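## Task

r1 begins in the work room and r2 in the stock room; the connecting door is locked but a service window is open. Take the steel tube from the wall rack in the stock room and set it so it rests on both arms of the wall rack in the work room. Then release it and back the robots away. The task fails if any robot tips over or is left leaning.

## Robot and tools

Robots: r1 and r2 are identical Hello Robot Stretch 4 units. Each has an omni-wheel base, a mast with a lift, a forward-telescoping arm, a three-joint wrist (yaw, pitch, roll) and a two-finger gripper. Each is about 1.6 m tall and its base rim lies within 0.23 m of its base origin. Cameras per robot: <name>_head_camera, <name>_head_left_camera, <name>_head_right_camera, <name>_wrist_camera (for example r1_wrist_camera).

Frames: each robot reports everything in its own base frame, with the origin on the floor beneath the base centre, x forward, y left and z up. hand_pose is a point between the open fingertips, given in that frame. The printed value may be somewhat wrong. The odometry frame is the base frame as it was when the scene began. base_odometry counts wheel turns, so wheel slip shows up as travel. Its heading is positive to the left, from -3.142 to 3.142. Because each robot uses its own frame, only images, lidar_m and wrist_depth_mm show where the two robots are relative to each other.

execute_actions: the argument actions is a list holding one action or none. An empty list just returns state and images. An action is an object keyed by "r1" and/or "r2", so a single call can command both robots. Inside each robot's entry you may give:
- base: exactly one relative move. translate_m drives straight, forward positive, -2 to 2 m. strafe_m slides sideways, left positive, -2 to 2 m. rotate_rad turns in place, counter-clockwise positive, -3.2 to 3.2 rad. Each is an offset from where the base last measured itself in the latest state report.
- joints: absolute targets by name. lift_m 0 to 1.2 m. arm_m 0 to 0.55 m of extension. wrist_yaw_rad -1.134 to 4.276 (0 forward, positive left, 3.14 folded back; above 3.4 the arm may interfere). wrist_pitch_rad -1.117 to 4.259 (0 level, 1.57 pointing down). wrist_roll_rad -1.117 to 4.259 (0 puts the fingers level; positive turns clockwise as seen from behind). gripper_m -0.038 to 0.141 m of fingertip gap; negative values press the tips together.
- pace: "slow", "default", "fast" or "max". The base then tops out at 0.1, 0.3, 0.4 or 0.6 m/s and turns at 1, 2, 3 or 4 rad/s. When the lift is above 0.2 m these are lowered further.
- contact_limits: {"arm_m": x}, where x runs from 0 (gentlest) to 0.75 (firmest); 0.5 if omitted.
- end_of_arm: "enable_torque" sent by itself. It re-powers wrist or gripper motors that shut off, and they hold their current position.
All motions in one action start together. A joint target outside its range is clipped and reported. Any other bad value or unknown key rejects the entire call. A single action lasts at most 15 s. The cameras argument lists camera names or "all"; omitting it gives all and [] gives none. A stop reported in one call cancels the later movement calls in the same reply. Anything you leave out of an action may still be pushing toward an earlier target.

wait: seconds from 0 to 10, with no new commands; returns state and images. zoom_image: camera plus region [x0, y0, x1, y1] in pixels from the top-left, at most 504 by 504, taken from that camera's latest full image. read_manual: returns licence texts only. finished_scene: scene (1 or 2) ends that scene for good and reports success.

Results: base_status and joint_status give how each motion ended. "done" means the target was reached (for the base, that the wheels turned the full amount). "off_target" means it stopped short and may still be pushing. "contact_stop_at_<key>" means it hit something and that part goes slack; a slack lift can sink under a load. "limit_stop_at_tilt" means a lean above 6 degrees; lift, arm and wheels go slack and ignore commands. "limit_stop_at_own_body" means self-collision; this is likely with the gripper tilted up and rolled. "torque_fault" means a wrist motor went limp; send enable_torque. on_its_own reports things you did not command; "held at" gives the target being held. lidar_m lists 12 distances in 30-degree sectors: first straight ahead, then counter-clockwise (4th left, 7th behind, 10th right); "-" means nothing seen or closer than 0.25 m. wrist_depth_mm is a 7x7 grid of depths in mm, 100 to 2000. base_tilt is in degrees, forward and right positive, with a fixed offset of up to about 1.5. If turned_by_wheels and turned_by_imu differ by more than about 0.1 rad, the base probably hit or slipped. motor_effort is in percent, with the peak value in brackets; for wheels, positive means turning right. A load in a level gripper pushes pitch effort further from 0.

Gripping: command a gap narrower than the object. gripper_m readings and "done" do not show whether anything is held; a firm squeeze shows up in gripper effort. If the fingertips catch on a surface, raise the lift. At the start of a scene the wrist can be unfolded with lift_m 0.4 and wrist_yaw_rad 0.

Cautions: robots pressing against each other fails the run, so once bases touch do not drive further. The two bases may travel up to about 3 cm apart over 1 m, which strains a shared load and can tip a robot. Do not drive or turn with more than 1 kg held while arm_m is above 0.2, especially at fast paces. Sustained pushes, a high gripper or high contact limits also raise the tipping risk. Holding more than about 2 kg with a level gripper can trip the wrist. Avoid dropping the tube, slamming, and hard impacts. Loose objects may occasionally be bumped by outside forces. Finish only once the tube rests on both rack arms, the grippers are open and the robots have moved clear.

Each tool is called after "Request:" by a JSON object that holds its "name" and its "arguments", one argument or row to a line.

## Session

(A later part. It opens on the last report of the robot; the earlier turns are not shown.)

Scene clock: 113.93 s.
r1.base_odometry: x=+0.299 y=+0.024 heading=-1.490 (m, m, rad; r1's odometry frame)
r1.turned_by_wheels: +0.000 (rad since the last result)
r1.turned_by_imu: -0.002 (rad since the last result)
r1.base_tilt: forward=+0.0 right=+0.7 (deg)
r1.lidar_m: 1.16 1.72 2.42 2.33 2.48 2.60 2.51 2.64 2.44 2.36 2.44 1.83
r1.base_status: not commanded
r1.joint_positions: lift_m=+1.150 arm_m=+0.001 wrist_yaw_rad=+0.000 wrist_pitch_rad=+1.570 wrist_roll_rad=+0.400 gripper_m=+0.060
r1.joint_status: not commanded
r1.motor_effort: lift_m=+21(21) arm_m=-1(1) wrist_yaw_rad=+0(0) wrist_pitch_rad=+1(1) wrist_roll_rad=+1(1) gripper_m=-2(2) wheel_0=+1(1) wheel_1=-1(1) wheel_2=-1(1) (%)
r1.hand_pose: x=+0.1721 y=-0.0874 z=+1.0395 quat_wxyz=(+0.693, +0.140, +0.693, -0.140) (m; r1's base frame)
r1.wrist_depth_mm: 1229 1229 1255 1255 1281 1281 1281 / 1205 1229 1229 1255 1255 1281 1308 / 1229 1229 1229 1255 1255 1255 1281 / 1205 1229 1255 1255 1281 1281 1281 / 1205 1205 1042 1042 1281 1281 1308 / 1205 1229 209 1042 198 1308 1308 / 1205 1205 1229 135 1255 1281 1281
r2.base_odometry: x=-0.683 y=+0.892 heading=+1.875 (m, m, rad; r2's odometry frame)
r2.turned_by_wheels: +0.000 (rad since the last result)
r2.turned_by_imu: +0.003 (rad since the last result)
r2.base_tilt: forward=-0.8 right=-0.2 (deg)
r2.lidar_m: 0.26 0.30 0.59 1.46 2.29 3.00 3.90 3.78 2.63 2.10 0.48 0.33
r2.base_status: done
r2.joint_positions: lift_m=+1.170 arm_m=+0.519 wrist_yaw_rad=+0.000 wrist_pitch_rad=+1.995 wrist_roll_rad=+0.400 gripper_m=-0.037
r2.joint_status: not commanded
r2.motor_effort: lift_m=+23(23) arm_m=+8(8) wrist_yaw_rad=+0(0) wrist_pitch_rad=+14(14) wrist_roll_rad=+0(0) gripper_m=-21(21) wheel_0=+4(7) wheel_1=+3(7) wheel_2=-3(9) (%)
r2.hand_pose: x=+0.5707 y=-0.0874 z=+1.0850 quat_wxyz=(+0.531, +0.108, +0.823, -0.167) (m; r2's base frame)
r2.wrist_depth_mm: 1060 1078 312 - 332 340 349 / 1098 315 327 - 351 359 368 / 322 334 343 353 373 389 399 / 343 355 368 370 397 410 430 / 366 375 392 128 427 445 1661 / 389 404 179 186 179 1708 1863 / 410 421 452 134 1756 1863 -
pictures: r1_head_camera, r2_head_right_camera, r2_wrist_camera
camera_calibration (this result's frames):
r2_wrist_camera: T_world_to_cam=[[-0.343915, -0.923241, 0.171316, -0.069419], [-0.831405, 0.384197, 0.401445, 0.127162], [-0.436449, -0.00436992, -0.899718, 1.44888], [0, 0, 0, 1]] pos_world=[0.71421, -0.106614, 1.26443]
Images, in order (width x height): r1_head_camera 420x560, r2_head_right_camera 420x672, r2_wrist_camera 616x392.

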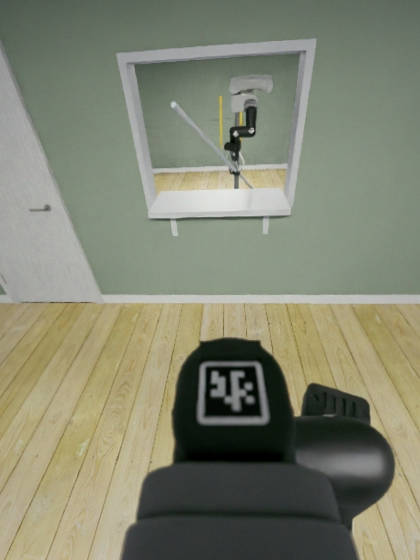

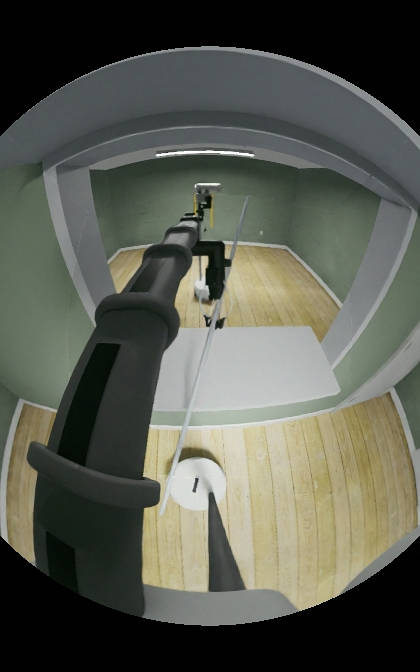

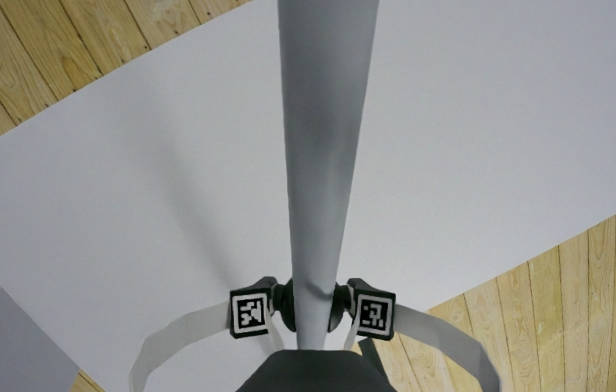

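Request:
{"name": "execute_actions", "arguments": {
  "actions": [
    {"r2":{"joints":{"lift_m":1.06},"pace":"slow"}}
  ],
  "cameras": ["r2_wrist_camera","r2_head_right_camera","r1_head_camera"]
}}

Request:
{"name": "zoom_image", "arguments": {
  "camera": "r1_head_camera",
  "region": [140, 60, 310, 230]
}}

Scene clock: 117.90 s.
r1.base_odometry: x=+0.299 y=+0.024 heading=-1.490 (m, m, rad; r1's odometry frame)
r1.turned_by_wheels: +0.000 (rad since the last result)
r1.turned_by_imu: -0.001 (rad since the last result)
r1.base_tilt: forward=+0.1 right=+0.8 (deg)
r1.lidar_m: 1.12 1.72 2.41 2.34 2.43 2.61 2.51 2.62 2.48 2.35 2.46 1.83
r1.base_status: not commanded
r1.joint_positions: lift_m=+1.150 arm_m=+0.001 wrist_yaw_rad=+0.000 wrist_pitch_rad=+1.570 wrist_roll_rad=+0.400 gripper_m=+0.060
r1.joint_status: not commanded
r1.motor_effort: lift_m=+21(21) arm_m=-1(1) wrist_yaw_rad=+0(0) wrist_pitch_rad=+1(1) wrist_roll_rad=+1(1) gripper_m=-2(2) wheel_0=+1(1) wheel_1=-1(1) wheel_2=-1(1) (%)
r1.hand_pose: x=+0.1721 y=-0.0874 z=+1.0395 quat_wxyz=(+0.693, +0.140, +0.693, -0.140) (m; r1's base frame)
r1.wrist_depth_mm: 1229 1205 1229 1255 1281 1281 1281 / 1205 1229 1229 1255 1281 1281 1281 / 1205 1229 1205 1255 1281 1281 1281 / 1229 1229 1229 1281 1281 1281 1281 / 1229 1229 1042 1060 1281 1308 1281 / 1182 1229 208 1025 198 1281 1308 / 1229 1229 1229 135 1255 1281 1308
r2.base_odometry: x=-0.684 y=+0.892 heading=+1.875 (m, m, rad; r2's odometry frame)
r2.turned_by_wheels: +0.000 (rad since the last result)
r2.turned_by_imu: +0.001 (rad since the last result)
r2.base_tilt: forward=-0.8 right=-0.2 (deg)
r2.lidar_m: 0.26 0.31 0.63 1.45 2.28 3.01 3.89 3.78 2.62 2.10 0.48 0.34
r2.base_status: not commanded
r2.joint_positions: lift_m=+1.060 arm_m=+0.519 wrist_yaw_rad=+0.000 wrist_pitch_rad=+1.996 wrist_roll_rad=+0.400 gripper_m=-0.037
r2.joint_status: all done
r2.motor_effort: lift_m=+19(21) arm_m=+8(8) wrist_yaw_rad=+1(2) wrist_pitch_rad=+13(14) wrist_roll_rad=+0(0) gripper_m=-20(21) wheel_0=+4(4) wheel_1=+2(3) wheel_2=-2(3) (%)
r2.hand_pose: x=+0.5705 y=-0.0874 z=+0.9754 quat_wxyz=(+0.531, +0.108, +0.824, -0.167) (m; r2's base frame)
r2.wrist_depth_mm: 960 960 211 124 226 235 - / 213 215 224 134 239 247 254 / 220 229 236 237 254 264 272 / 235 242 251 254 271 283 294 / 250 258 270 270 290 306 320 / 267 276 180 195 179 329 349 / 287 290 309 144 342 355 1808
pictures: r1_head_camera, r2_head_right_camera, r2_wrist_camera
camera_calibration (this result's frames):
r2_wrist_camera: T_world_to_cam=[[-0.344327, -0.923055, 0.171487, -0.0505535], [-0.830998, 0.384645, 0.401859, 0.170406], [-0.4369, -0.004134, -0.899501, 1.35024], [0, 0, 0, 1]] pos_world=[0.714118, -0.106628, 1.15473]
Images, in order (width x height): r1_head_camera 420x560, r2_head_right_camera 420x672, r2_wrist_camera 616x392.

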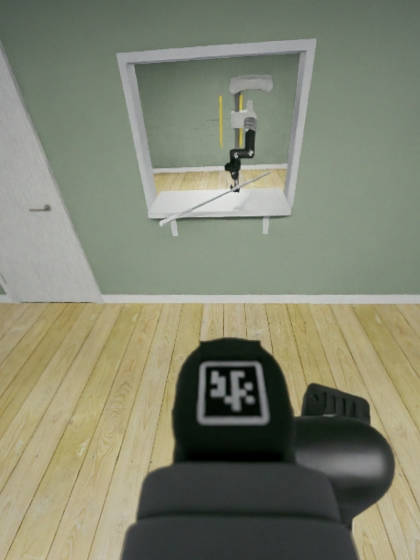

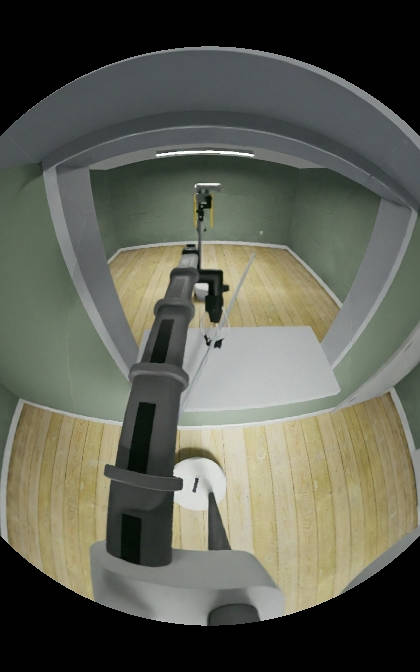

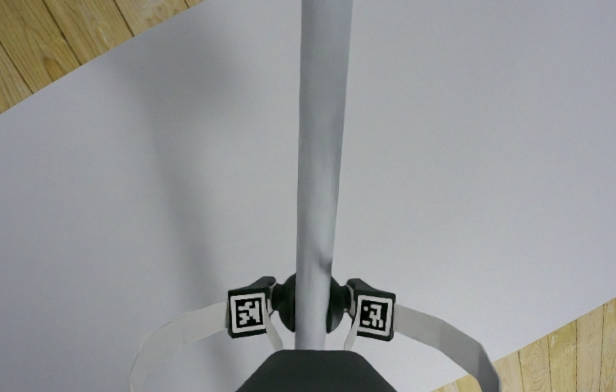

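Region (140, 60, 310, 230) of r1_head_camera's 420x560 image, scaled by 2.965, with more detail than that image has.

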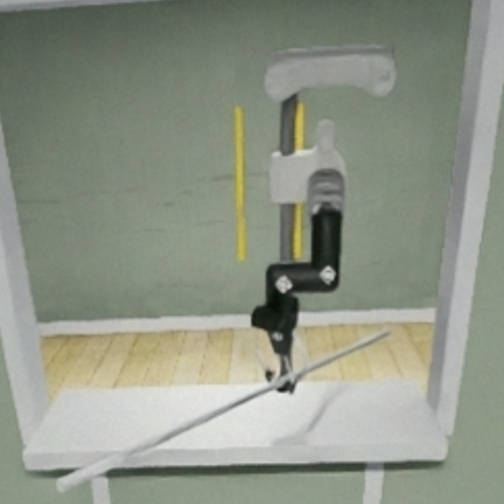

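Now level. Lower and release.

Request:
{"name": "execute_actions", "arguments": {
  "actions": [
    {"r2":{"joints":{"lift_m":1.025},"pace":"slow"}}
  ],
  "cameras": ["r2_wrist_camera"]
}}

Request:
{"name": "execute_actions", "arguments": {
  "actions": [
    {"r2":{"joints":{"gripper_m":0.06},"pace":"slow"}}
  ],
  "cameras": ["r2_wrist_camera"]
}}

Request:
{"name": "execute_actions", "arguments": {
  "actions": [
    {"r2":{"joints":{"lift_m":1.19}}, "r1":{"base":{"translate_m":0.5}}}
  ],
  "cameras": ["r2_wrist_camera","r2_head_left_camera","r1_head_camera","r1_head_left_camera"]
}}

Scene clock: 123.17 s.
r1.base_odometry: x=+0.299 y=+0.024 heading=-1.490 (m, m, rad; r1's odometry frame)
r1.turned_by_wheels: +0.000 (rad since the last result)
r1.turned_by_imu: -0.001 (rad since the last result)
r1.base_tilt: forward=+0.0 right=+0.8 (deg)
r1.lidar_m: 1.14 1.72 2.38 2.33 2.43 2.60 2.50 2.64 2.45 2.36 2.45 1.80
r1.base_status: not commanded
r1.joint_positions: lift_m=+1.150 arm_m=+0.001 wrist_yaw_rad=+0.000 wrist_pitch_rad=+1.570 wrist_roll_rad=+0.400 gripper_m=+0.060
r1.joint_status: not commanded
r1.motor_effort: lift_m=+21(21) arm_m=-1(1) wrist_yaw_rad=+0(1) wrist_pitch_rad=-1(1) wrist_roll_rad=+1(1) gripper_m=-5(3) wheel_0=+1(1) wheel_1=-1(1) wheel_2=-1(1) (%)
r1.hand_pose: x=+0.1721 y=-0.0874 z=+1.0395 quat_wxyz=(+0.693, +0.140, +0.693, -0.140) (m; r1's base frame)
r1.wrist_depth_mm: 1205 1229 1229 1255 1255 1281 1308 / 1205 1229 1229 1255 1255 1281 1281 / 1205 1205 1255 1255 1281 1308 1308 / 1205 1205 1229 1255 1255 1281 1308 / 1229 1229 1042 1042 1255 1281 1308 / 1205 1229 209 1042 198 1308 1308 / 1205 1229 1229 135 1255 1281 1308
r2.base_odometry: x=-0.684 y=+0.892 heading=+1.875 (m, m, rad; r2's odometry frame)
r2.turned_by_wheels: +0.000 (rad since the last result)
r2.turned_by_imu: +0.002 (rad since the last result)
r2.base_tilt: forward=-0.8 right=+0.0 (deg)
r2.lidar_m: 0.25 0.32 0.60 1.45 2.27 3.04 3.90 3.79 2.64 2.12 0.50 0.34
r2.base_status: not commanded
r2.joint_positions: lift_m=+1.025 arm_m=+0.519 wrist_yaw_rad=+0.000 wrist_pitch_rad=+1.996 wrist_roll_rad=+0.400 gripper_m=-0.037
r2.joint_status: all done
r2.motor_effort: lift_m=+19(19) arm_m=+8(8) wrist_yaw_rad=+0(0) wrist_pitch_rad=+12(13) wrist_roll_rad=+0(0) gripper_m=-21(20) wheel_0=+4(4) wheel_1=+2(3) wheel_2=-2(2) (%)
r2.hand_pose: x=+0.5705 y=-0.0874 z=+0.9404 quat_wxyz=(+0.531, +0.108, +0.824, -0.167) (m; r2's base frame)
r2.wrist_depth_mm: 917 178 181 126 193 200 - / 179 183 191 192 204 211 216 / 188 195 202 203 217 225 233 / 200 206 215 216 232 242 250 / 213 220 229 230 249 260 272 / 229 236 180 193 180 282 298 / 244 247 264 144 291 301 327
pictures: r2_wrist_camera
camera_calibration (this result's frames):
r2_wrist_camera: T_world_to_cam=[[-0.343745, -0.923265, 0.171528, -0.0450035], [-0.83115, 0.38414, 0.402028, 0.18437], [-0.437068, -0.00437011, -0.899418, 1.31878], [0, 0, 0, 1]] pos_world=[0.714166, -0.106611, 1.11973]
Images, in order (width x height): r2_wrist_camera 616x392.

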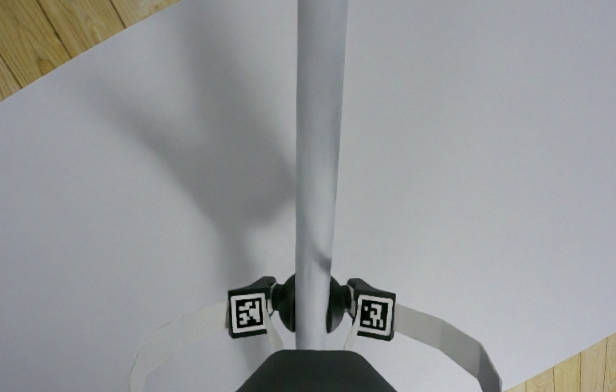

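Scene clock: 126.43 s.
r1.base_odometry: x=+0.299 y=+0.024 heading=-1.490 (m, m, rad; r1's odometry frame)
r1.turned_by_wheels: +0.000 (rad since the last result)
r1.turned_by_imu: -0.001 (rad since the last result)
r1.base_tilt: forward=+0.1 right=+0.7 (deg)
r1.lidar_m: 1.10 1.71 2.40 2.32 2.47 2.57 2.51 2.62 2.45 2.34 2.47 1.82
r1.base_status: not commanded
r1.joint_positions: lift_m=+1.150 arm_m=+0.001 wrist_yaw_rad=+0.000 wrist_pitch_rad=+1.570 wrist_roll_rad=+0.400 gripper_m=+0.060
r1.joint_status: not commanded
r1.motor_effort: lift_m=+21(21) arm_m=-1(1) wrist_yaw_rad=+1(2) wrist_pitch_rad=+0(1) wrist_roll_rad=+1(2) gripper_m=-3(6) wheel_0=+1(1) wheel_1=-2(1) wheel_2=-1(1) (%)
r1.hand_pose: x=+0.1721 y=-0.0874 z=+1.0395 quat_wxyz=(+0.693, +0.140, +0.693, -0.140) (m; r1's base frame)
r1.wrist_depth_mm: 1229 1205 1229 1255 1281 1281 1308 / 1229 1229 1229 1255 1255 1281 1308 / 1205 1229 1229 1255 1281 1281 1281 / 1205 1229 1255 1255 1255 1255 1308 / 1205 1229 1042 1042 1281 1281 1308 / 1205 1205 209 1042 198 1281 1308 / 1205 1229 1229 135 1281 1281 1308
r2.base_odometry: x=-0.684 y=+0.892 heading=+1.875 (m, m, rad; r2's odometry frame)
r2.turned_by_wheels: +0.000 (rad since the last result)
r2.turned_by_imu: +0.001 (rad since the last result)
r2.base_tilt: forward=-0.8 right=-0.2 (deg)
r2.lidar_m: 0.25 0.32 0.60 1.45 2.27 2.99 3.92 3.79 2.61 2.13 0.51 0.34
r2.base_status: not commanded
r2.joint_positions: lift_m=+1.025 arm_m=+0.519 wrist_yaw_rad=+0.000 wrist_pitch_rad=+2.000 wrist_roll_rad=+0.400 gripper_m=+0.060
r2.joint_status: all done
r2.motor_effort: lift_m=+19(19) arm_m=+8(8) wrist_yaw_rad=-1(1) wrist_pitch_rad=+0(13) wrist_roll_rad=+1(1) gripper_m=-2(18) wheel_0=+4(4) wheel_1=+2(2) wheel_2=-2(2) (%)
r2.hand_pose: x=+0.5694 y=-0.0875 z=+0.9409 quat_wxyz=(+0.529, +0.107, +0.825, -0.167) (m; r2's base frame)
r2.wrist_depth_mm: 917 179 181 189 195 203 - / 181 185 191 198 206 213 220 / 190 196 202 209 220 228 236 / 202 209 218 224 235 247 252 / 215 224 231 239 251 266 276 / 231 238 196 256 193 289 301 / 247 253 265 135 294 314 332
pictures: r2_wrist_camera
camera_calibration (this result's frames):
r2_wrist_camera: T_world_to_cam=[[-0.342804, -0.923341, 0.172992, -0.047412], [-0.829514, 0.383954, 0.405569, 0.178986], [-0.4409, -0.00446843, -0.897545, 1.31917], [0, 0, 0, 1]] pos_world=[0.713841, -0.106605, 1.11963]
Images, in order (width x height): r2_wrist_camera 616x392.

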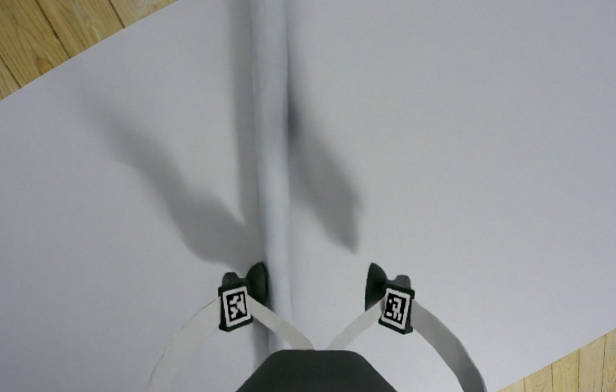

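Scene clock: 129.57 s.
r1.base_odometry: x=+0.339 y=-0.474 heading=-1.490 (m, m, rad; r1's odometry frame)
r1.turned_by_wheels: +0.000 (rad since the last result)
r1.turned_by_imu: -0.003 (rad since the last result)
r1.base_tilt: forward=+0.1 right=+0.7 (deg)
r1.lidar_m: 0.70 0.62 1.87 2.31 2.43 3.12 3.04 3.15 2.47 2.32 1.76 1.16
r1.base_status: done
r1.joint_positions: lift_m=+1.150 arm_m=+0.001 wrist_yaw_rad=+0.000 wrist_pitch_rad=+1.570 wrist_roll_rad=+0.400 gripper_m=+0.060
r1.joint_status: not commanded
r1.motor_effort: lift_m=+21(21) arm_m=-1(1) wrist_yaw_rad=-1(0) wrist_pitch_rad=+1(0) wrist_roll_rad=+1(1) gripper_m=-5(1) wheel_0=+1(5) wheel_1=+0(3) wheel_2=+0(11) (%)
r1.hand_pose: x=+0.1720 y=-0.0874 z=+1.0396 quat_wxyz=(+0.693, +0.140, +0.693, -0.140) (m; r1's base frame)
r1.wrist_depth_mm: 1205 1229 1255 1255 1255 1308 1281 / 1229 1229 1229 1255 1281 1281 1281 / 1205 1205 1229 1255 1255 1281 1308 / 1229 1229 1281 1255 1281 1308 1308 / 1205 1229 1042 1042 1281 1308 1308 / 1205 1229 208 1042 198 1281 1281 / 1205 1229 1255 135 1281 1308 1308
r2.base_odometry: x=-0.684 y=+0.892 heading=+1.875 (m, m, rad; r2's odometry frame)
r2.turned_by_wheels: +0.000 (rad since the last result)
r2.turned_by_imu: +0.001 (rad since the last result)
r2.base_tilt: forward=-1.0 right=+0.1 (deg)
r2.lidar_m: 0.25 0.32 0.60 1.43 0.26 3.01 3.94 3.81 2.64 2.13 0.50 0.34
r2.base_status: not commanded
r2.joint_positions: lift_m=+1.190 arm_m=+0.519 wrist_yaw_rad=+0.000 wrist_pitch_rad=+2.000 wrist_roll_rad=+0.400 gripper_m=+0.060
r2.joint_status: all done
r2.motor_effort: lift_m=+22(24) arm_m=+7(8) wrist_yaw_rad=+0(1) wrist_pitch_rad=+2(2) wrist_roll_rad=+0(1) gripper_m=-2(2) wheel_0=+4(4) wheel_1=+2(2) wheel_2=-2(2) (%)
r2.hand_pose: x=+0.5696 y=-0.0875 z=+1.1056 quat_wxyz=(+0.530, +0.107, +0.825, -0.167) (m; r2's base frame)
r2.wrist_depth_mm: 1042 1078 329 340 351 362 373 / 1098 338 347 353 368 384 392 / 340 353 364 379 394 410 421 / 362 377 392 404 421 439 462 / 387 399 415 433 445 473 1756 / 410 430 193 462 194 1808 1808 / 415 452 477 136 1808 1921 -
pictures: r1_head_camera, r1_head_left_camera, r2_head_left_camera, r2_wrist_camera
camera_calibration (this result's frames):
r2_wrist_camera: T_world_to_cam=[[-0.342936, -0.923341, 0.17273, -0.075471], [-0.829823, 0.383954, 0.404936, 0.113229], [-0.440214, -0.00446814, -0.897882, 1.46708], [0, 0, 0, 1]] pos_world=[0.713906, -0.106605, 1.28445]
Images, in order (width x height): r1_head_camera 420x560, r1_head_left_camera 420x672, r2_head_left_camera 420x672, r2_wrist_camera 616x392.

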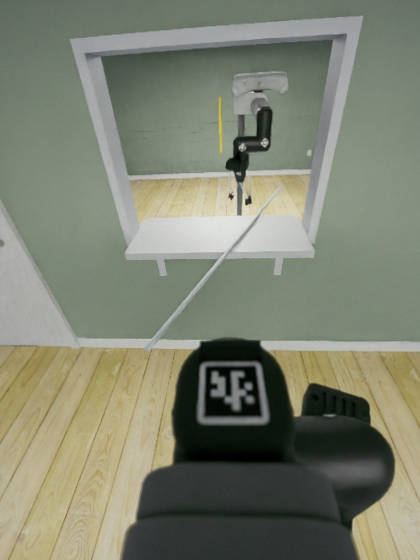

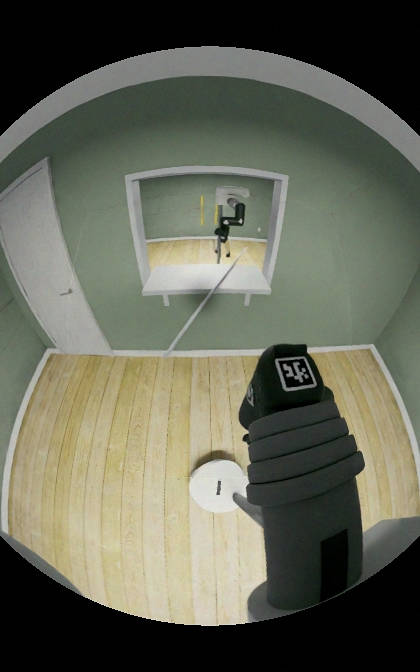

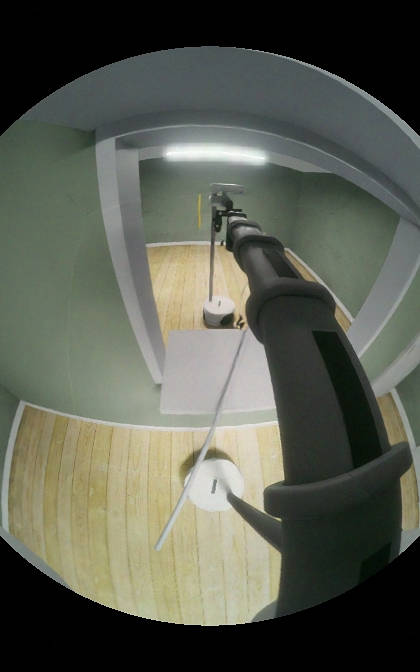

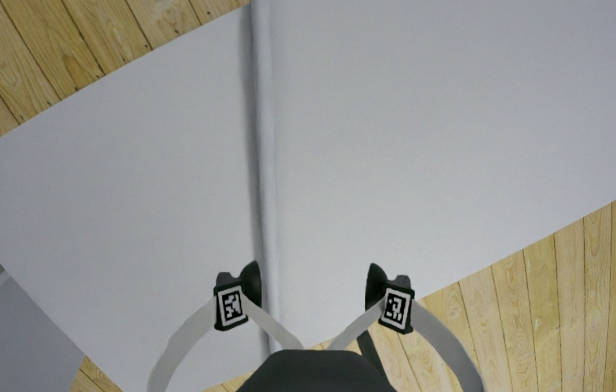

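Request:
{"name": "execute_actions", "arguments": {
  "actions": [
    {"r2":{"base":{"translate_m":-0.85},"joints":{"arm_m":0.0,"wrist_pitch_rad":1.57}}}
  ],
  "cameras": ["r2_head_camera","r1_head_camera"]
}}

Request:
{"name": "zoom_image", "arguments": {
  "camera": "r1_head_camera",
  "region": [120, 170, 320, 370]
}}

Request:
{"name": "zoom_image", "arguments": {
  "camera": "r2_head_camera",
  "region": [100, 180, 300, 380]
}}

Scene clock: 144.43 s.
r1.base_odometry: x=+0.339 y=-0.474 heading=-1.490 (m, m, rad; r1's odometry frame)
r1.turned_by_wheels: +0.000 (rad since the last result)
r1.turned_by_imu: -0.002 (rad since the last result)
r1.base_tilt: forward=+0.0 right=+0.8 (deg)
r1.lidar_m: 0.72 0.59 1.87 2.30 2.43 3.09 3.04 3.15 2.47 2.35 1.76 1.17
r1.base_status: not commanded
r1.joint_positions: lift_m=+1.150 arm_m=+0.001 wrist_yaw_rad=+0.000 wrist_pitch_rad=+1.570 wrist_roll_rad=+0.400 gripper_m=+0.060
r1.joint_status: not commanded
r1.motor_effort: lift_m=+21(21) arm_m=-1(1) wrist_yaw_rad=-2(2) wrist_pitch_rad=+0(1) wrist_roll_rad=+1(1) gripper_m=-4(4) wheel_0=+1(1) wheel_1=+0(0) wheel_2=+0(0) (%)
r1.hand_pose: x=+0.1720 y=-0.0874 z=+1.0396 quat_wxyz=(+0.693, +0.140, +0.693, -0.140) (m; r1's base frame)
r1.wrist_depth_mm: 1229 1229 1229 1255 1281 1281 1308 / 1205 1229 1255 1255 1255 1281 1281 / 1205 1229 1255 1255 1255 1281 1308 / 1205 1229 1229 1229 1255 1281 1308 / 1229 1229 1042 1060 1281 1281 1308 / 1205 1229 208 1042 198 1281 1308 / 1205 1205 1229 135 1255 1281 1308
r2.base_odometry: x=-0.429 y=+0.082 heading=+1.875 (m, m, rad; r2's odometry frame)
r2.turned_by_wheels: +0.000 (rad since the last result)
r2.turned_by_imu: +0.001 (rad since the last result)
r2.base_tilt: forward=-0.8 right=-0.1 (deg)
r2.lidar_m: 0.71 0.69 1.74 2.17 2.24 2.91 3.04 3.07 2.70 2.51 1.98 1.23
r2.base_status: done
r2.joint_positions: lift_m=+1.190 arm_m=+0.002 wrist_yaw_rad=+0.000 wrist_pitch_rad=+1.570 wrist_roll_rad=+0.400 gripper_m=+0.060
r2.joint_status: all done
r2.motor_effort: lift_m=+21(22) arm_m=-8(9) wrist_yaw_rad=+0(1) wrist_pitch_rad=-1(3) wrist_roll_rad=+0(1) gripper_m=-3(3) wheel_0=-4(12) wheel_1=-1(7) wheel_2=+0(9) (%)
r2.hand_pose: x=+0.1732 y=-0.0874 z=+1.0795 quat_wxyz=(+0.693, +0.141, +0.693, -0.141) (m; r2's base frame)
r2.wrist_depth_mm: 1308 1308 1308 1281 1281 1281 1308 / 1308 1308 1308 1308 1281 1281 1308 / 1308 1308 1308 1308 1281 1281 1308 / 1336 1308 1308 1336 1281 1281 1281 / 1336 1281 1255 1042 1281 1281 1308 / 1281 1308 193 1078 193 1308 1281 / 1308 1308 1308 136 1281 1281 1308
pictures: r1_head_camera, r2_head_camera
Images, in order (width x height): r1_head_camera 420x560, r2_head_camera 420x560.

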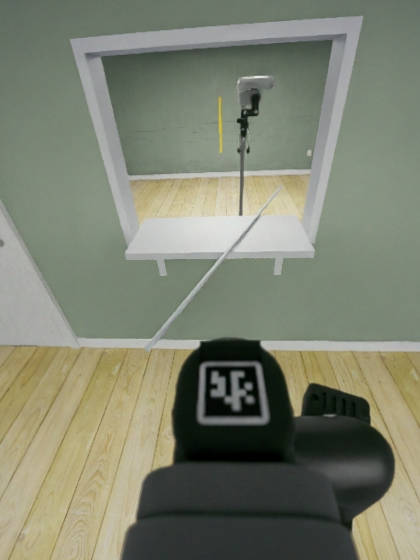

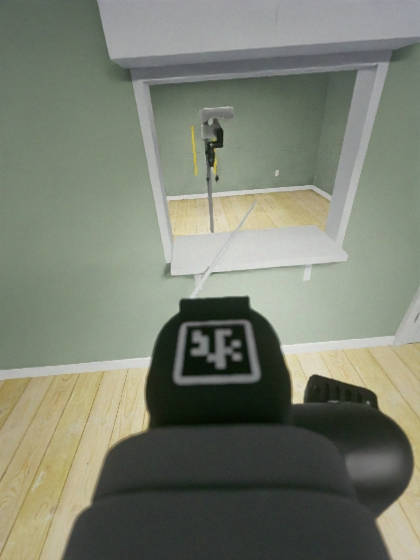

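Region (120, 170, 320, 370) of r1_head_camera's 420x560 image, scaled by 2.520, with more detail than that image has.

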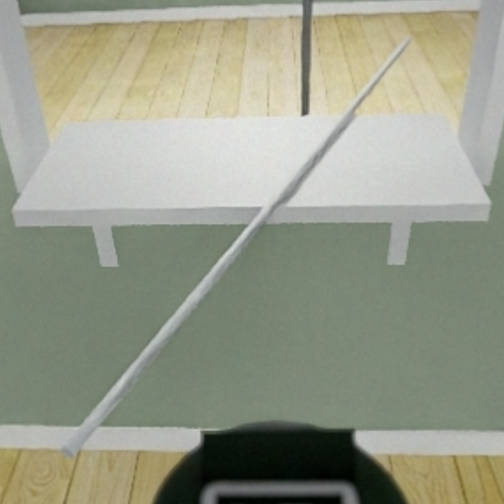

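Region (100, 180, 300, 380) of r2_head_camera's 420x560 image, scaled by 2.520, with more detail than that image has.

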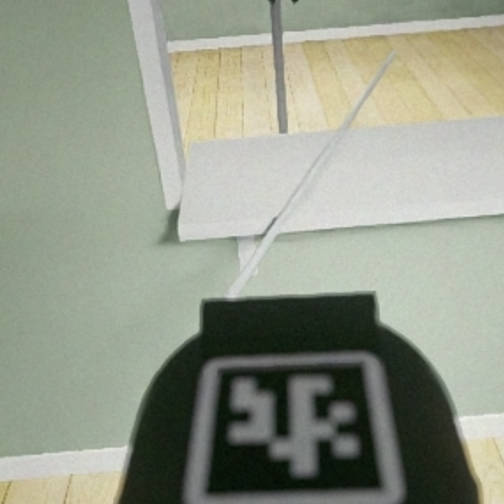

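Request:
{"name": "execute_actions", "arguments": {
  "actions": [
    {"r1":{"base":{"strafe_m":-0.033},"joints":{"lift_m":1.18,"wrist_roll_rad":0.0}},"r2":{"joints":{"lift_m":0.8,"wrist_pitch_rad":0,"wrist_roll_rad":0}}}
  ],
  "cameras": []
}}

Request:
{"name": "execute_actions", "arguments": {
  "actions": [
    {"r1":{"base":{"translate_m":0.82},"joints":{"arm_m":0.25}}}
  ],
  "cameras": ["r1_wrist_camera","r2_wrist_camera","r2_head_camera"]
}}

Scene clock: 157.70 s.
r1.base_odometry: x=+0.307 y=-0.477 heading=-1.490 (m, m, rad; r1's odometry frame)
r1.turned_by_wheels: +0.000 (rad since the last result)
r1.turned_by_imu: -0.001 (rad since the last result)
r1.base_tilt: forward=+0.0 right=+0.8 (deg)
r1.lidar_m: 0.76 0.67 1.85 2.34 2.45 3.09 3.04 3.16 2.42 2.33 1.77 1.17
r1.base_status: done
r1.joint_positions: lift_m=+1.180 arm_m=+0.001 wrist_yaw_rad=+0.000 wrist_pitch_rad=+1.570 wrist_roll_rad=+0.000 gripper_m=+0.060
r1.joint_status: all done
r1.motor_effort: lift_m=+21(23) arm_m=-1(1) wrist_yaw_rad=+0(0) wrist_pitch_rad=+0(1) wrist_roll_rad=-2(7) gripper_m=-4(1) wheel_0=+0(9) wheel_1=+0(9) wheel_2=+0(0) (%)
r1.hand_pose: x=+0.1720 y=-0.0874 z=+1.0695 quat_wxyz=(+0.707, +0.000, +0.707, +0.000) (m; r1's base frame)
r1.wrist_depth_mm: 1255 1255 1281 1281 1281 1308 1336 / 1229 1255 1255 1281 1308 1308 1336 / 1229 1255 1255 1281 1308 1336 1336 / 1229 1229 1255 1281 1308 1308 1336 / 1229 1281 1060 1078 1308 1336 1336 / 1229 1255 208 1060 198 1308 1336 / 1229 1229 1281 135 1281 1308 1336
r2.base_odometry: x=-0.429 y=+0.082 heading=+1.875 (m, m, rad; r2's odometry frame)
r2.turned_by_wheels: +0.000 (rad since the last result)
r2.turned_by_imu: +0.002 (rad since the last result)
r2.base_tilt: forward=-0.8 right=-0.1 (deg)
r2.lidar_m: 0.73 0.68 1.74 2.17 2.23 2.94 2.99 3.06 2.68 2.52 1.97 1.22
r2.base_status: not commanded
r2.joint_positions: lift_m=+0.800 arm_m=+0.002 wrist_yaw_rad=+0.000 wrist_pitch_rad=+0.003 wrist_roll_rad=+0.000 gripper_m=+0.060
r2.joint_status: all done
r2.motor_effort: lift_m=+16(20) arm_m=-8(8) wrist_yaw_rad=+0(1) wrist_pitch_rad=-7(10) wrist_roll_rad=-1(5) gripper_m=-2(2) wheel_0=-3(3) wheel_1=-2(1) wheel_2=+0(0) (%)
r2.hand_pose: x=+0.4615 y=-0.0874 z=+0.9777 quat_wxyz=(+1.000, +0.000, +0.001, +0.000) (m; r2's base frame)
r2.wrist_depth_mm: 1042 1060 - - - 1160 1160 / 1042 1060 - - - 1138 1138 / 1042 1060 - - - 1138 1138 / 1025 1078 - - - 1160 1118 / 1078 1060 1042 1098 1118 1138 1138 / 1042 1060 193 1078 193 1118 1138 / 1025 1060 1078 136 1118 1138 1160
pictures: none
No camera images: the call's "cameras" was empty. Leave "cameras" out to get every camera's image.

Scene clock: 161.90 s.
r1.base_odometry: x=+0.373 y=-1.294 heading=-1.490 (m, m, rad; r1's odometry frame)
r1.turned_by_wheels: +0.000 (rad since the last result)
r1.turned_by_imu: -0.005 (rad since the last result)
r1.base_tilt: forward=+0.2 right=+0.7 (deg)
r1.lidar_m: 0.26 0.33 0.48 1.98 0.25 3.42 3.93 3.36 2.48 1.67 0.44 0.32
r1.base_status: done
r1.joint_positions: lift_m=+1.180 arm_m=+0.249 wrist_yaw_rad=+0.000 wrist_pitch_rad=+1.570 wrist_roll_rad=+0.000 gripper_m=+0.060
r1.joint_status: all done
r1.motor_effort: lift_m=+21(21) arm_m=+7(8) wrist_yaw_rad=+1(2) wrist_pitch_rad=+2(1) wrist_roll_rad=+0(1) gripper_m=-2(4) wheel_0=-1(4) wheel_1=+1(6) wheel_2=+0(10) (%)
r1.hand_pose: x=+0.4199 y=-0.0874 z=+1.0695 quat_wxyz=(+0.707, +0.000, +0.707, +0.000) (m; r1's base frame)
r1.wrist_depth_mm: 364 368 373 375 382 384 392 / 364 368 373 377 382 387 389 / 364 368 373 377 382 387 389 / 366 368 370 379 379 387 389 / 364 370 373 377 382 387 392 / 364 366 209 377 198 389 866 / 1255 1255 1060 135 1308 1308 1336
r2.base_odometry: x=-0.429 y=+0.082 heading=+1.875 (m, m, rad; r2's odometry frame)
r2.turned_by_wheels: +0.000 (rad since the last result)
r2.turned_by_imu: +0.001 (rad since the last result)
r2.base_tilt: forward=-1.1 right=-0.1 (deg)
r2.lidar_m: 0.71 0.73 1.74 2.15 2.25 2.91 3.00 3.05 2.69 2.52 1.98 1.22
r2.base_status: not commanded
r2.joint_positions: lift_m=+0.800 arm_m=+0.002 wrist_yaw_rad=+0.000 wrist_pitch_rad=+0.003 wrist_roll_rad=+0.000 gripper_m=+0.060
r2.joint_status: not commanded
r2.motor_effort: lift_m=+17(16) arm_m=-8(8) wrist_yaw_rad=+0(0) wrist_pitch_rad=-7(7) wrist_roll_rad=+0(0) gripper_m=-2(2) wheel_0=-3(4) wheel_1=-2(2) wheel_2=+0(0) (%)
r2.hand_pose: x=+0.4615 y=-0.0874 z=+0.9777 quat_wxyz=(+1.000, +0.000, +0.001, +0.000) (m; r2's base frame)
r2.wrist_depth_mm: 1042 1060 - - - 1138 1138 / 1060 1060 - 1808 - 1138 1138 / 1042 1060 - - - 1138 1118 / 1042 1078 - - - 1160 1138 / 1042 1042 1078 1098 1098 1118 1118 / 1060 1060 193 1098 194 1098 1160 / 1042 1060 1060 135 1098 1160 1138
pictures: r1_wrist_camera, r2_head_camera, r2_wrist_camera
camera_calibration (this result's frames):
r1_wrist_camera: T_world_to_cam=[[0.0215796, -0.998229, 0.0554352, -0.164758], [-0.999758, -0.0217787, -0.00298926, 0.477033], [0.00419127, -0.0553573, -0.998458, 1.28782], [0, 0, 0, 1]] pos_world=[0.475075, -0.0827864, 1.2964]
r2_wrist_camera: T_world_to_cam=[[-0.0143145, -0.999882, 0.00554644, -0.0852933], [-0.0259435, -0.00517374, -0.99965, 1.04351], [0.999561, -0.0144534, -0.0258663, -0.213299], [0, 0, 0, 1]] pos_world=[0.239057, -0.0829673, 1.03811]
Images, in order (width x height): r1_wrist_camera 616x392, r2_head_camera 420x560, r2_wrist_camera 616x392.

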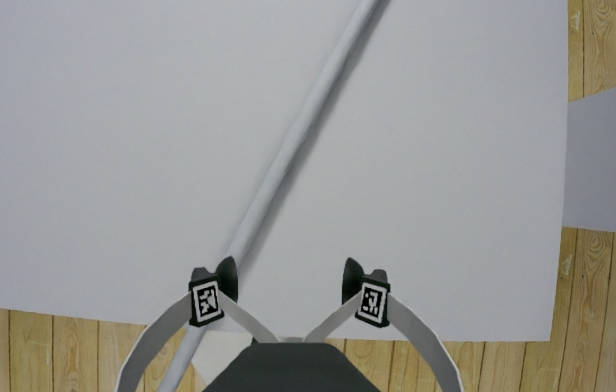

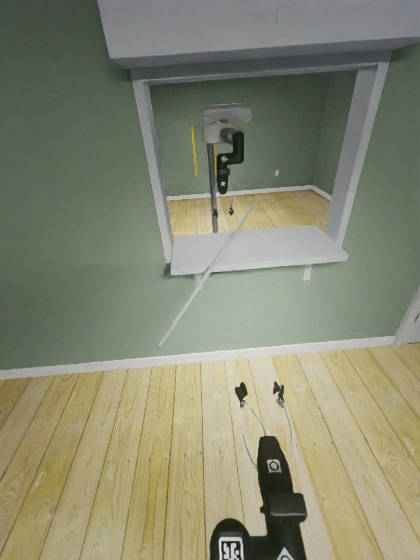

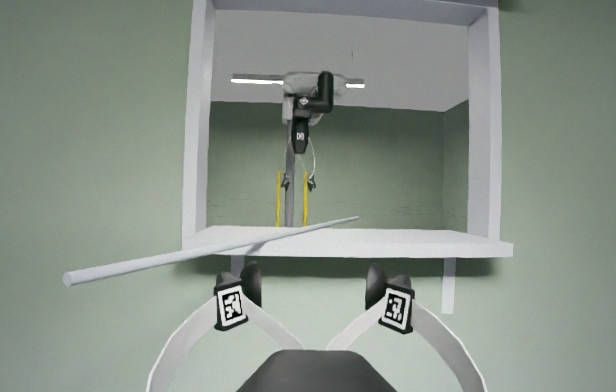

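Request:
{"name": "execute_actions", "arguments": {
  "actions": [
    {"r1":{"base":{"strafe_m":0.012},"joints":{"arm_m":0.322,"wrist_roll_rad":0.48,"gripper_m":0.05,"lift_m":1.07}}}
  ],
  "cameras": ["r1_wrist_camera"]
}}

Request:
{"name": "execute_actions", "arguments": {
  "actions": [
    {"r1":{"joints":{"lift_m":1.042},"pace":"slow"}}
  ],
  "cameras": ["r1_wrist_camera"]
}}

Scene clock: 168.73 s.
r1.base_odometry: x=+0.385 y=-1.293 heading=-1.490 (m, m, rad; r1's odometry frame)
r1.turned_by_wheels: +0.000 (rad since the last result)
r1.turned_by_imu: -0.001 (rad since the last result)
r1.base_tilt: forward=+0.1 right=+0.7 (deg)
r1.lidar_m: 0.25 0.33 0.49 1.96 0.25 3.38 3.95 3.35 2.49 1.64 0.45 0.33
r1.base_status: done
r1.joint_positions: lift_m=+1.070 arm_m=+0.321 wrist_yaw_rad=+0.000 wrist_pitch_rad=+1.570 wrist_roll_rad=+0.480 gripper_m=+0.050
r1.joint_status: all done
r1.motor_effort: lift_m=+17(20) arm_m=+7(9) wrist_yaw_rad=+2(0) wrist_pitch_rad=+1(0) wrist_roll_rad=+1(4) gripper_m=-5(0) wheel_0=-1(9) wheel_1=+1(11) wheel_2=+0(0) (%)
r1.hand_pose: x=+0.4918 y=-0.0874 z=+0.9599 quat_wxyz=(+0.687, +0.168, +0.687, -0.168) (m; r1's base frame)
r1.wrist_depth_mm: 258 260 264 267 271 274 277 / 258 262 265 267 272 276 277 / 258 262 265 267 271 276 277 / 259 262 264 268 271 274 278 / 258 262 265 267 272 274 278 / 259 263 190 268 198 276 277 / 259 260 265 136 271 274 278
r2.base_odometry: x=-0.429 y=+0.082 heading=+1.875 (m, m, rad; r2's odometry frame)
r2.turned_by_wheels: +0.000 (rad since the last result)
r2.turned_by_imu: +0.001 (rad since the last result)
r2.base_tilt: forward=-0.8 right=-0.1 (deg)
r2.lidar_m: 0.72 0.69 1.74 2.16 2.23 2.90 2.98 3.05 2.68 2.50 1.97 1.24
r2.base_status: not commanded
r2.joint_positions: lift_m=+0.800 arm_m=+0.002 wrist_yaw_rad=+0.000 wrist_pitch_rad=+0.003 wrist_roll_rad=+0.000 gripper_m=+0.060
r2.joint_status: not commanded
r2.motor_effort: lift_m=+17(17) arm_m=-8(8) wrist_yaw_rad=+0(0) wrist_pitch_rad=-7(6) wrist_roll_rad=-1(1) gripper_m=-2(2) wheel_0=-3(4) wheel_1=-1(2) wheel_2=+0(0) (%)
r2.hand_pose: x=+0.4615 y=-0.0874 z=+0.9777 quat_wxyz=(+1.000, +0.000, +0.001, +0.000) (m; r2's base frame)
r2.wrist_depth_mm: 1042 1060 - - - 1182 1118 / 1060 1060 - - - 1160 1138 / 1042 1060 - - - 1160 1138 / 1078 1078 - - - 1160 1118 / 1060 1098 1042 1118 1078 1118 1138 / 1042 1060 193 1098 193 1138 1138 / 1060 1042 1078 136 1118 1138 1138
pictures: r1_wrist_camera
camera_calibration (this result's frames):
r1_wrist_camera: T_world_to_cam=[[-0.441344, -0.895647, 0.0550688, 0.0767533], [-0.897074, 0.441872, -0.00285129, 0.53854], [-0.0217796, -0.0506591, -0.998478, 1.19129], [0, 0, 0, 1]] pos_world=[0.54293, -0.108872, 1.18679]
Images, in order (width x height): r1_wrist_camera 616x392.

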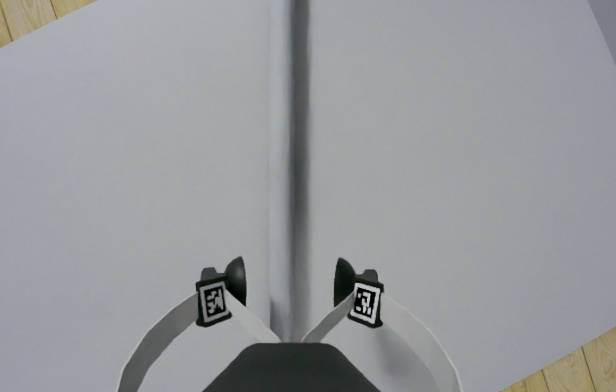

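Scene clock: 169.77 s.
r1.base_odometry: x=+0.385 y=-1.293 heading=-1.490 (m, m, rad; r1's odometry frame)
r1.turned_by_wheels: +0.000 (rad since the last result)
r1.turned_by_imu: +0.000 (rad since the last result)
r1.base_tilt: forward=+0.1 right=+0.7 (deg)
r1.lidar_m: 0.25 0.32 0.45 1.95 0.25 3.42 3.93 3.34 2.49 1.67 0.43 0.33
r1.base_status: not commanded
r1.joint_positions: lift_m=+1.043 arm_m=+0.321 wrist_yaw_rad=+0.000 wrist_pitch_rad=+1.572 wrist_roll_rad=+0.480 gripper_m=+0.050
r1.joint_status: all done
r1.motor_effort: lift_m=+12(16) arm_m=+7(7) wrist_yaw_rad=+1(1) wrist_pitch_rad=-5(3) wrist_roll_rad=+1(1) gripper_m=-3(7) wheel_0=-1(1) wheel_1=+1(1) wheel_2=+0(0) (%)
r1.hand_pose: x=+0.4913 y=-0.0874 z=+0.9323 quat_wxyz=(+0.687, +0.168, +0.687, -0.168) (m; r1's base frame)
r1.wrist_depth_mm: 234 236 239 242 244 248 250 / 235 237 240 242 246 248 250 / 233 237 239 242 245 249 251 / 235 236 240 242 245 248 251 / 234 236 239 243 246 249 251 / 235 236 208 242 200 248 251 / 234 236 239 134 246 249 252
r2.base_odometry: x=-0.429 y=+0.082 heading=+1.875 (m, m, rad; r2's odometry frame)
r2.turned_by_wheels: +0.000 (rad since the last result)
r2.turned_by_imu: +0.000 (rad since the last result)
r2.base_tilt: forward=-0.8 right=-0.1 (deg)
r2.lidar_m: 0.73 0.69 1.76 2.18 2.23 2.93 2.95 3.04 2.71 2.51 1.93 1.22
r2.base_status: not commanded
r2.joint_positions: lift_m=+0.800 arm_m=+0.002 wrist_yaw_rad=+0.000 wrist_pitch_rad=+0.003 wrist_roll_rad=+0.000 gripper_m=+0.060
r2.joint_status: not commanded
r2.motor_effort: lift_m=+16(17) arm_m=-8(8) wrist_yaw_rad=+0(0) wrist_pitch_rad=-7(6) wrist_roll_rad=-1(1) gripper_m=-2(2) wheel_0=-3(4) wheel_1=-1(2) wheel_2=+0(0) (%)
r2.hand_pose: x=+0.4615 y=-0.0874 z=+0.9777 quat_wxyz=(+1.000, +0.000, +0.001, +0.000) (m; r2's base frame)
r2.wrist_depth_mm: 1060 1060 - - - 1160 1118 / 1060 1042 - - - 1182 1138 / 1060 1060 - - - 1160 1160 / 1042 1042 - - - 1160 1138 / 1060 1060 1060 1098 1098 1118 1118 / 1042 1060 192 1098 193 1118 1138 / 1060 1060 1098 136 1118 1118 1182
pictures: r1_wrist_camera
camera_calibration (this result's frames):
r1_wrist_camera: T_world_to_cam=[[-0.441264, -0.895643, 0.0557707, 0.0773821], [-0.897073, 0.44188, -0.00142439, 0.536722], [-0.0233682, -0.0506589, -0.998443, 1.1644], [0, 0, 0, 1]] pos_world=[0.542834, -0.108872, 1.15904]
Images, in order (width x height): r1_wrist_camera 616x392.

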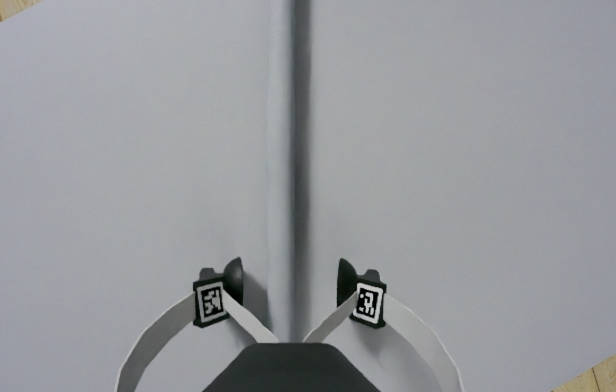

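Request:
{"name": "execute_actions", "arguments": {
  "actions": [
    {"r1":{"joints":{"lift_m":1.04,"gripper_m":0.02},"pace":"slow"}}
  ],
  "cameras": []
}}

Request:
{"name": "execute_actions", "arguments": {
  "actions": [
    {"r1":{"joints":{"lift_m":1.035,"gripper_m":-0.038},"pace":"slow"}}
  ],
  "cameras": ["r1_wrist_camera"]
}}

Request:
{"name": "execute_actions", "arguments": {
  "actions": [
    {"r1":{"joints":{"lift_m":1.08},"pace":"slow"}}
  ],
  "cameras": ["r1_wrist_camera","r2_wrist_camera","r1_head_left_camera"]
}}

Scene clock: 174.13 s.
r1.base_odometry: x=+0.385 y=-1.293 heading=-1.490 (m, m, rad; r1's odometry frame)
r1.turned_by_wheels: +0.000 (rad since the last result)
r1.turned_by_imu: -0.001 (rad since the last result)
r1.base_tilt: forward=+0.1 right=+0.8 (deg)
r1.lidar_m: 0.25 0.32 0.46 2.00 0.25 3.38 3.92 3.35 2.49 1.69 0.45 0.32
r1.base_status: not commanded
r1.joint_positions: lift_m=+1.040 arm_m=+0.321 wrist_yaw_rad=+0.000 wrist_pitch_rad=+1.570 wrist_roll_rad=+0.480 gripper_m=+0.020
r1.joint_status: all done
r1.motor_effort: lift_m=+14(13) arm_m=+7(7) wrist_yaw_rad=+2(2) wrist_pitch_rad=+0(6) wrist_roll_rad=+1(2) gripper_m=-7(8) wheel_0=-1(1) wheel_1=+1(1) wheel_2=+0(0) (%)
r1.hand_pose: x=+0.4918 y=-0.0874 z=+0.9301 quat_wxyz=(+0.687, +0.168, +0.687, -0.168) (m; r1's base frame)
r1.wrist_depth_mm: 230 234 236 240 243 245 248 / 231 234 236 239 242 246 248 / 231 233 236 239 242 245 247 / 230 234 236 239 243 245 248 / 231 234 236 229 243 246 247 / 232 233 190 221 242 246 248 / 231 232 236 138 241 246 248
r2.base_odometry: x=-0.429 y=+0.082 heading=+1.875 (m, m, rad; r2's odometry frame)
r2.turned_by_wheels: +0.000 (rad since the last result)
r2.turned_by_imu: +0.001 (rad since the last result)
r2.base_tilt: forward=-0.9 right=-0.1 (deg)
r2.lidar_m: 0.72 0.67 1.74 2.17 2.23 2.94 2.99 3.06 2.70 2.50 1.95 1.22
r2.base_status: not commanded
r2.joint_positions: lift_m=+0.800 arm_m=+0.002 wrist_yaw_rad=+0.000 wrist_pitch_rad=+0.003 wrist_roll_rad=+0.000 gripper_m=+0.060
r2.joint_status: not commanded
r2.motor_effort: lift_m=+17(17) arm_m=-8(8) wrist_yaw_rad=+0(0) wrist_pitch_rad=-7(6) wrist_roll_rad=+0(0) gripper_m=-3(3) wheel_0=-4(3) wheel_1=-2(2) wheel_2=+0(0) (%)
r2.hand_pose: x=+0.4615 y=-0.0874 z=+0.9777 quat_wxyz=(+1.000, +0.000, +0.001, +0.000) (m; r2's base frame)
r2.wrist_depth_mm: 1042 1060 - - - 1138 1138 / 1042 1060 - - - 1160 1138 / 1025 1060 - - - 1160 1138 / 1025 1060 - - - 1160 1160 / 1042 1042 1078 1078 1098 1118 1138 / 1042 1060 193 1098 194 1118 1138 / 1042 1060 1060 136 1138 1138 1118
pictures: none
No camera images: the call's "cameras" was empty. Leave "cameras" out to get every camera's image.

Scene clock: 176.17 s.
r1.base_odometry: x=+0.385 y=-1.293 heading=-1.490 (m, m, rad; r1's odometry frame)
r1.turned_by_wheels: +0.000 (rad since the last result)
r1.turned_by_imu: +0.000 (rad since the last result)
r1.base_tilt: forward=+0.1 right=+0.7 (deg)
r1.lidar_m: 0.25 0.35 0.47 1.97 0.27 3.45 3.93 3.36 2.50 1.64 0.43 0.33
r1.base_status: not commanded
r1.joint_positions: lift_m=+1.035 arm_m=+0.321 wrist_yaw_rad=+0.000 wrist_pitch_rad=+1.570 wrist_roll_rad=+0.480 gripper_m=-0.037
r1.joint_status: all done
r1.motor_effort: lift_m=+19(18) arm_m=+7(7) wrist_yaw_rad=-1(0) wrist_pitch_rad=+1(4) wrist_roll_rad=+0(1) gripper_m=-29(28) wheel_0=-1(1) wheel_1=+1(1) wheel_2=+0(0) (%)
r1.hand_pose: x=+0.4919 y=-0.0874 z=+0.9247 quat_wxyz=(+0.687, +0.168, +0.687, -0.168) (m; r1's base frame)
r1.wrist_depth_mm: 223 225 228 230 234 237 - / 222 225 229 231 234 236 239 / 224 226 229 230 234 237 239 / 224 226 229 232 234 237 239 / 224 226 229 230 234 238 239 / 224 225 177 200 178 238 240 / 224 226 229 210 235 238 -
r2.base_odometry: x=-0.429 y=+0.082 heading=+1.875 (m, m, rad; r2's odometry frame)
r2.turned_by_wheels: +0.000 (rad since the last result)
r2.turned_by_imu: +0.001 (rad since the last result)
r2.base_tilt: forward=-1.0 right=+0.0 (deg)
r2.lidar_m: 0.76 0.71 1.75 2.18 2.24 2.93 2.98 3.07 2.70 2.51 1.96 1.22
r2.base_status: not commanded
r2.joint_positions: lift_m=+0.800 arm_m=+0.002 wrist_yaw_rad=+0.000 wrist_pitch_rad=+0.003 wrist_roll_rad=+0.000 gripper_m=+0.060
r2.joint_status: not commanded
r2.motor_effort: lift_m=+16(17) arm_m=-8(7) wrist_yaw_rad=+0(0) wrist_pitch_rad=-7(7) wrist_roll_rad=+0(0) gripper_m=-2(3) wheel_0=-4(3) wheel_1=-2(1) wheel_2=+0(0) (%)
r2.hand_pose: x=+0.4615 y=-0.0874 z=+0.9777 quat_wxyz=(+1.000, +0.000, +0.001, +0.000) (m; r2's base frame)
r2.wrist_depth_mm: 1042 1042 - - - 1160 1118 / 1025 1042 - - - 1160 1138 / 1060 1078 - - - 1160 1118 / 1042 1042 - - - 1138 1138 / 1042 1060 1078 1098 1098 1118 1138 / 1060 1042 193 1098 194 1118 1118 / 1042 1060 1078 136 1118 1138 1138
pictures: r1_wrist_camera
camera_calibration (this result's frames):
r1_wrist_camera: T_world_to_cam=[[-0.441266, -0.895687, 0.0550347, 0.0787355], [-0.897114, 0.44179, -0.00291996, 0.538625], [-0.0216984, -0.0506609, -0.99848, 1.1561], [0, 0, 0, 1]] pos_world=[0.543037, -0.108867, 1.15158]
Images, in order (width x height): r1_wrist_camera 616x392.

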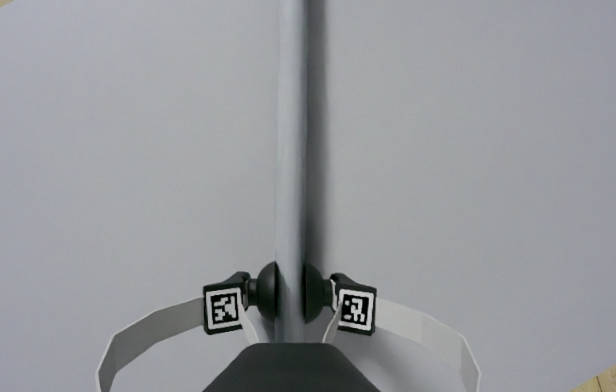

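Scene clock: 177.40 s.
r1.base_odometry: x=+0.385 y=-1.293 heading=-1.490 (m, m, rad; r1's odometry frame)
r1.turned_by_wheels: +0.000 (rad since the last result)
r1.turned_by_imu: +0.000 (rad since the last result)
r1.base_tilt: forward=+0.1 right=+0.8 (deg)
r1.lidar_m: 0.25 0.33 0.48 2.00 0.27 3.38 3.96 3.32 2.49 1.66 0.46 0.33
r1.base_status: not commanded
r1.joint_positions: lift_m=+1.080 arm_m=+0.321 wrist_yaw_rad=+0.000 wrist_pitch_rad=+1.570 wrist_roll_rad=+0.480 gripper_m=-0.037
r1.joint_status: all done
r1.motor_effort: lift_m=+24(25) arm_m=+7(7) wrist_yaw_rad=+0(1) wrist_pitch_rad=+0(1) wrist_roll_rad=+1(1) gripper_m=-32(30) wheel_0=-1(1) wheel_1=+1(1) wheel_2=+0(0) (%)
r1.hand_pose: x=+0.4919 y=-0.0874 z=+0.9693 quat_wxyz=(+0.687, +0.168, +0.687, -0.168) (m; r1's base frame)
r1.wrist_depth_mm: 266 268 272 274 278 282 285 / 266 268 272 276 278 282 285 / 266 268 272 276 279 282 286 / 266 270 273 276 279 282 285 / 267 270 273 274 278 283 286 / 267 268 178 200 178 285 286 / 267 270 273 209 279 283 287
r2.base_odometry: x=-0.429 y=+0.082 heading=+1.875 (m, m, rad; r2's odometry frame)
r2.turned_by_wheels: +0.000 (rad since the last result)
r2.turned_by_imu: +0.000 (rad since the last result)
r2.base_tilt: forward=-0.7 right=+0.0 (deg)
r2.lidar_m: 0.77 0.66 1.76 2.17 2.23 2.94 2.99 3.07 2.70 2.51 1.95 1.21
r2.base_status: not commanded
r2.joint_positions: lift_m=+0.800 arm_m=+0.002 wrist_yaw_rad=+0.000 wrist_pitch_rad=+0.003 wrist_roll_rad=+0.000 gripper_m=+0.060
r2.joint_status: not commanded
r2.motor_effort: lift_m=+16(17) arm_m=-8(8) wrist_yaw_rad=+0(0) wrist_pitch_rad=-7(7) wrist_roll_rad=-1(0) gripper_m=-1(2) wheel_0=-4(3) wheel_1=-2(1) wheel_2=+0(0) (%)
r2.hand_pose: x=+0.4615 y=-0.0874 z=+0.9777 quat_wxyz=(+1.000, +0.000, +0.001, +0.000) (m; r2's base frame)
r2.wrist_depth_mm: 1060 1042 - - - 1138 1138 / 1042 1060 - - - 1138 1138 / 1025 1060 - - - 1182 1138 / 1042 1060 - - - 1160 1118 / 1060 1060 946 1098 1098 1118 1138 / 1042 1042 193 1078 194 1138 1138 / 1060 1078 1078 136 1118 1118 1138
pictures: r1_head_left_camera, r1_wrist_camera, r2_wrist_camera
camera_calibration (this result's frames):
r1_wrist_camera: T_world_to_cam=[[-0.441256, -0.895687, 0.055116, 0.0761781], [-0.897115, 0.441789, -0.00275497, 0.53855], [-0.021882, -0.050661, -0.998476, 1.20066], [0, 0, 0, 1]] pos_world=[0.543028, -0.108867, 1.19612]
r2_wrist_camera: T_world_to_cam=[[-0.0143143, -0.999882, 0.00554643, -0.0852933], [-0.0259435, -0.00517373, -0.99965, 1.04351], [0.999561, -0.0144532, -0.0258664, -0.213299], [0, 0, 0, 1]] pos_world=[0.239057, -0.0829672, 1.03811]
Images, in order (width x height): r1_head_left_camera 420x672, r1_wrist_camera 616x392, r2_wrist_camera 616x392.

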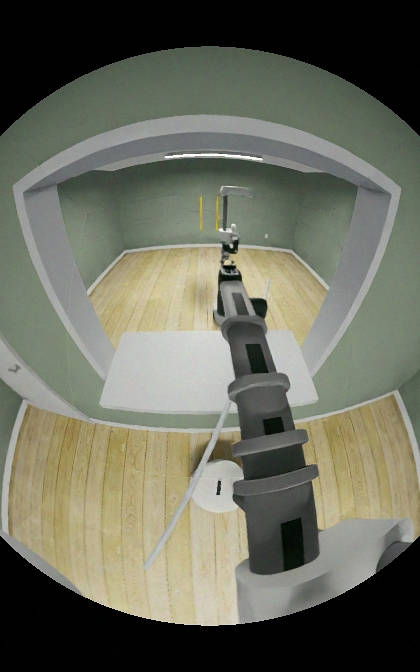

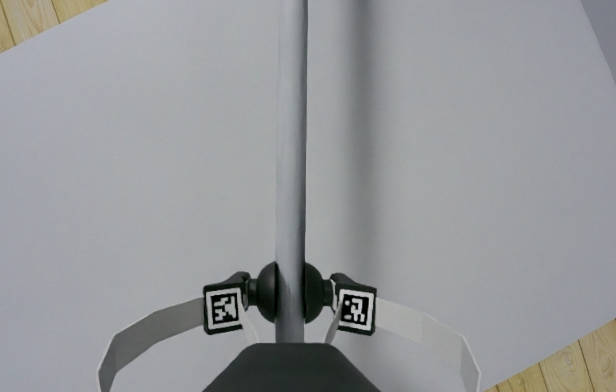

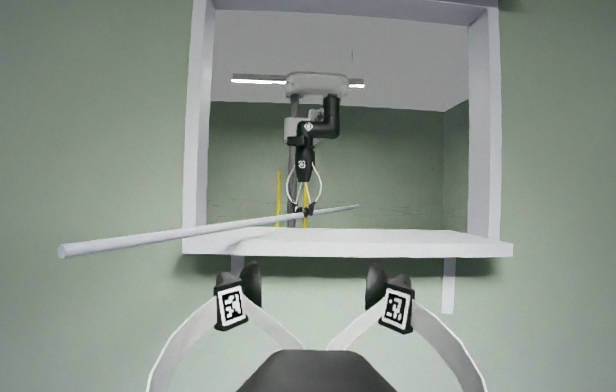

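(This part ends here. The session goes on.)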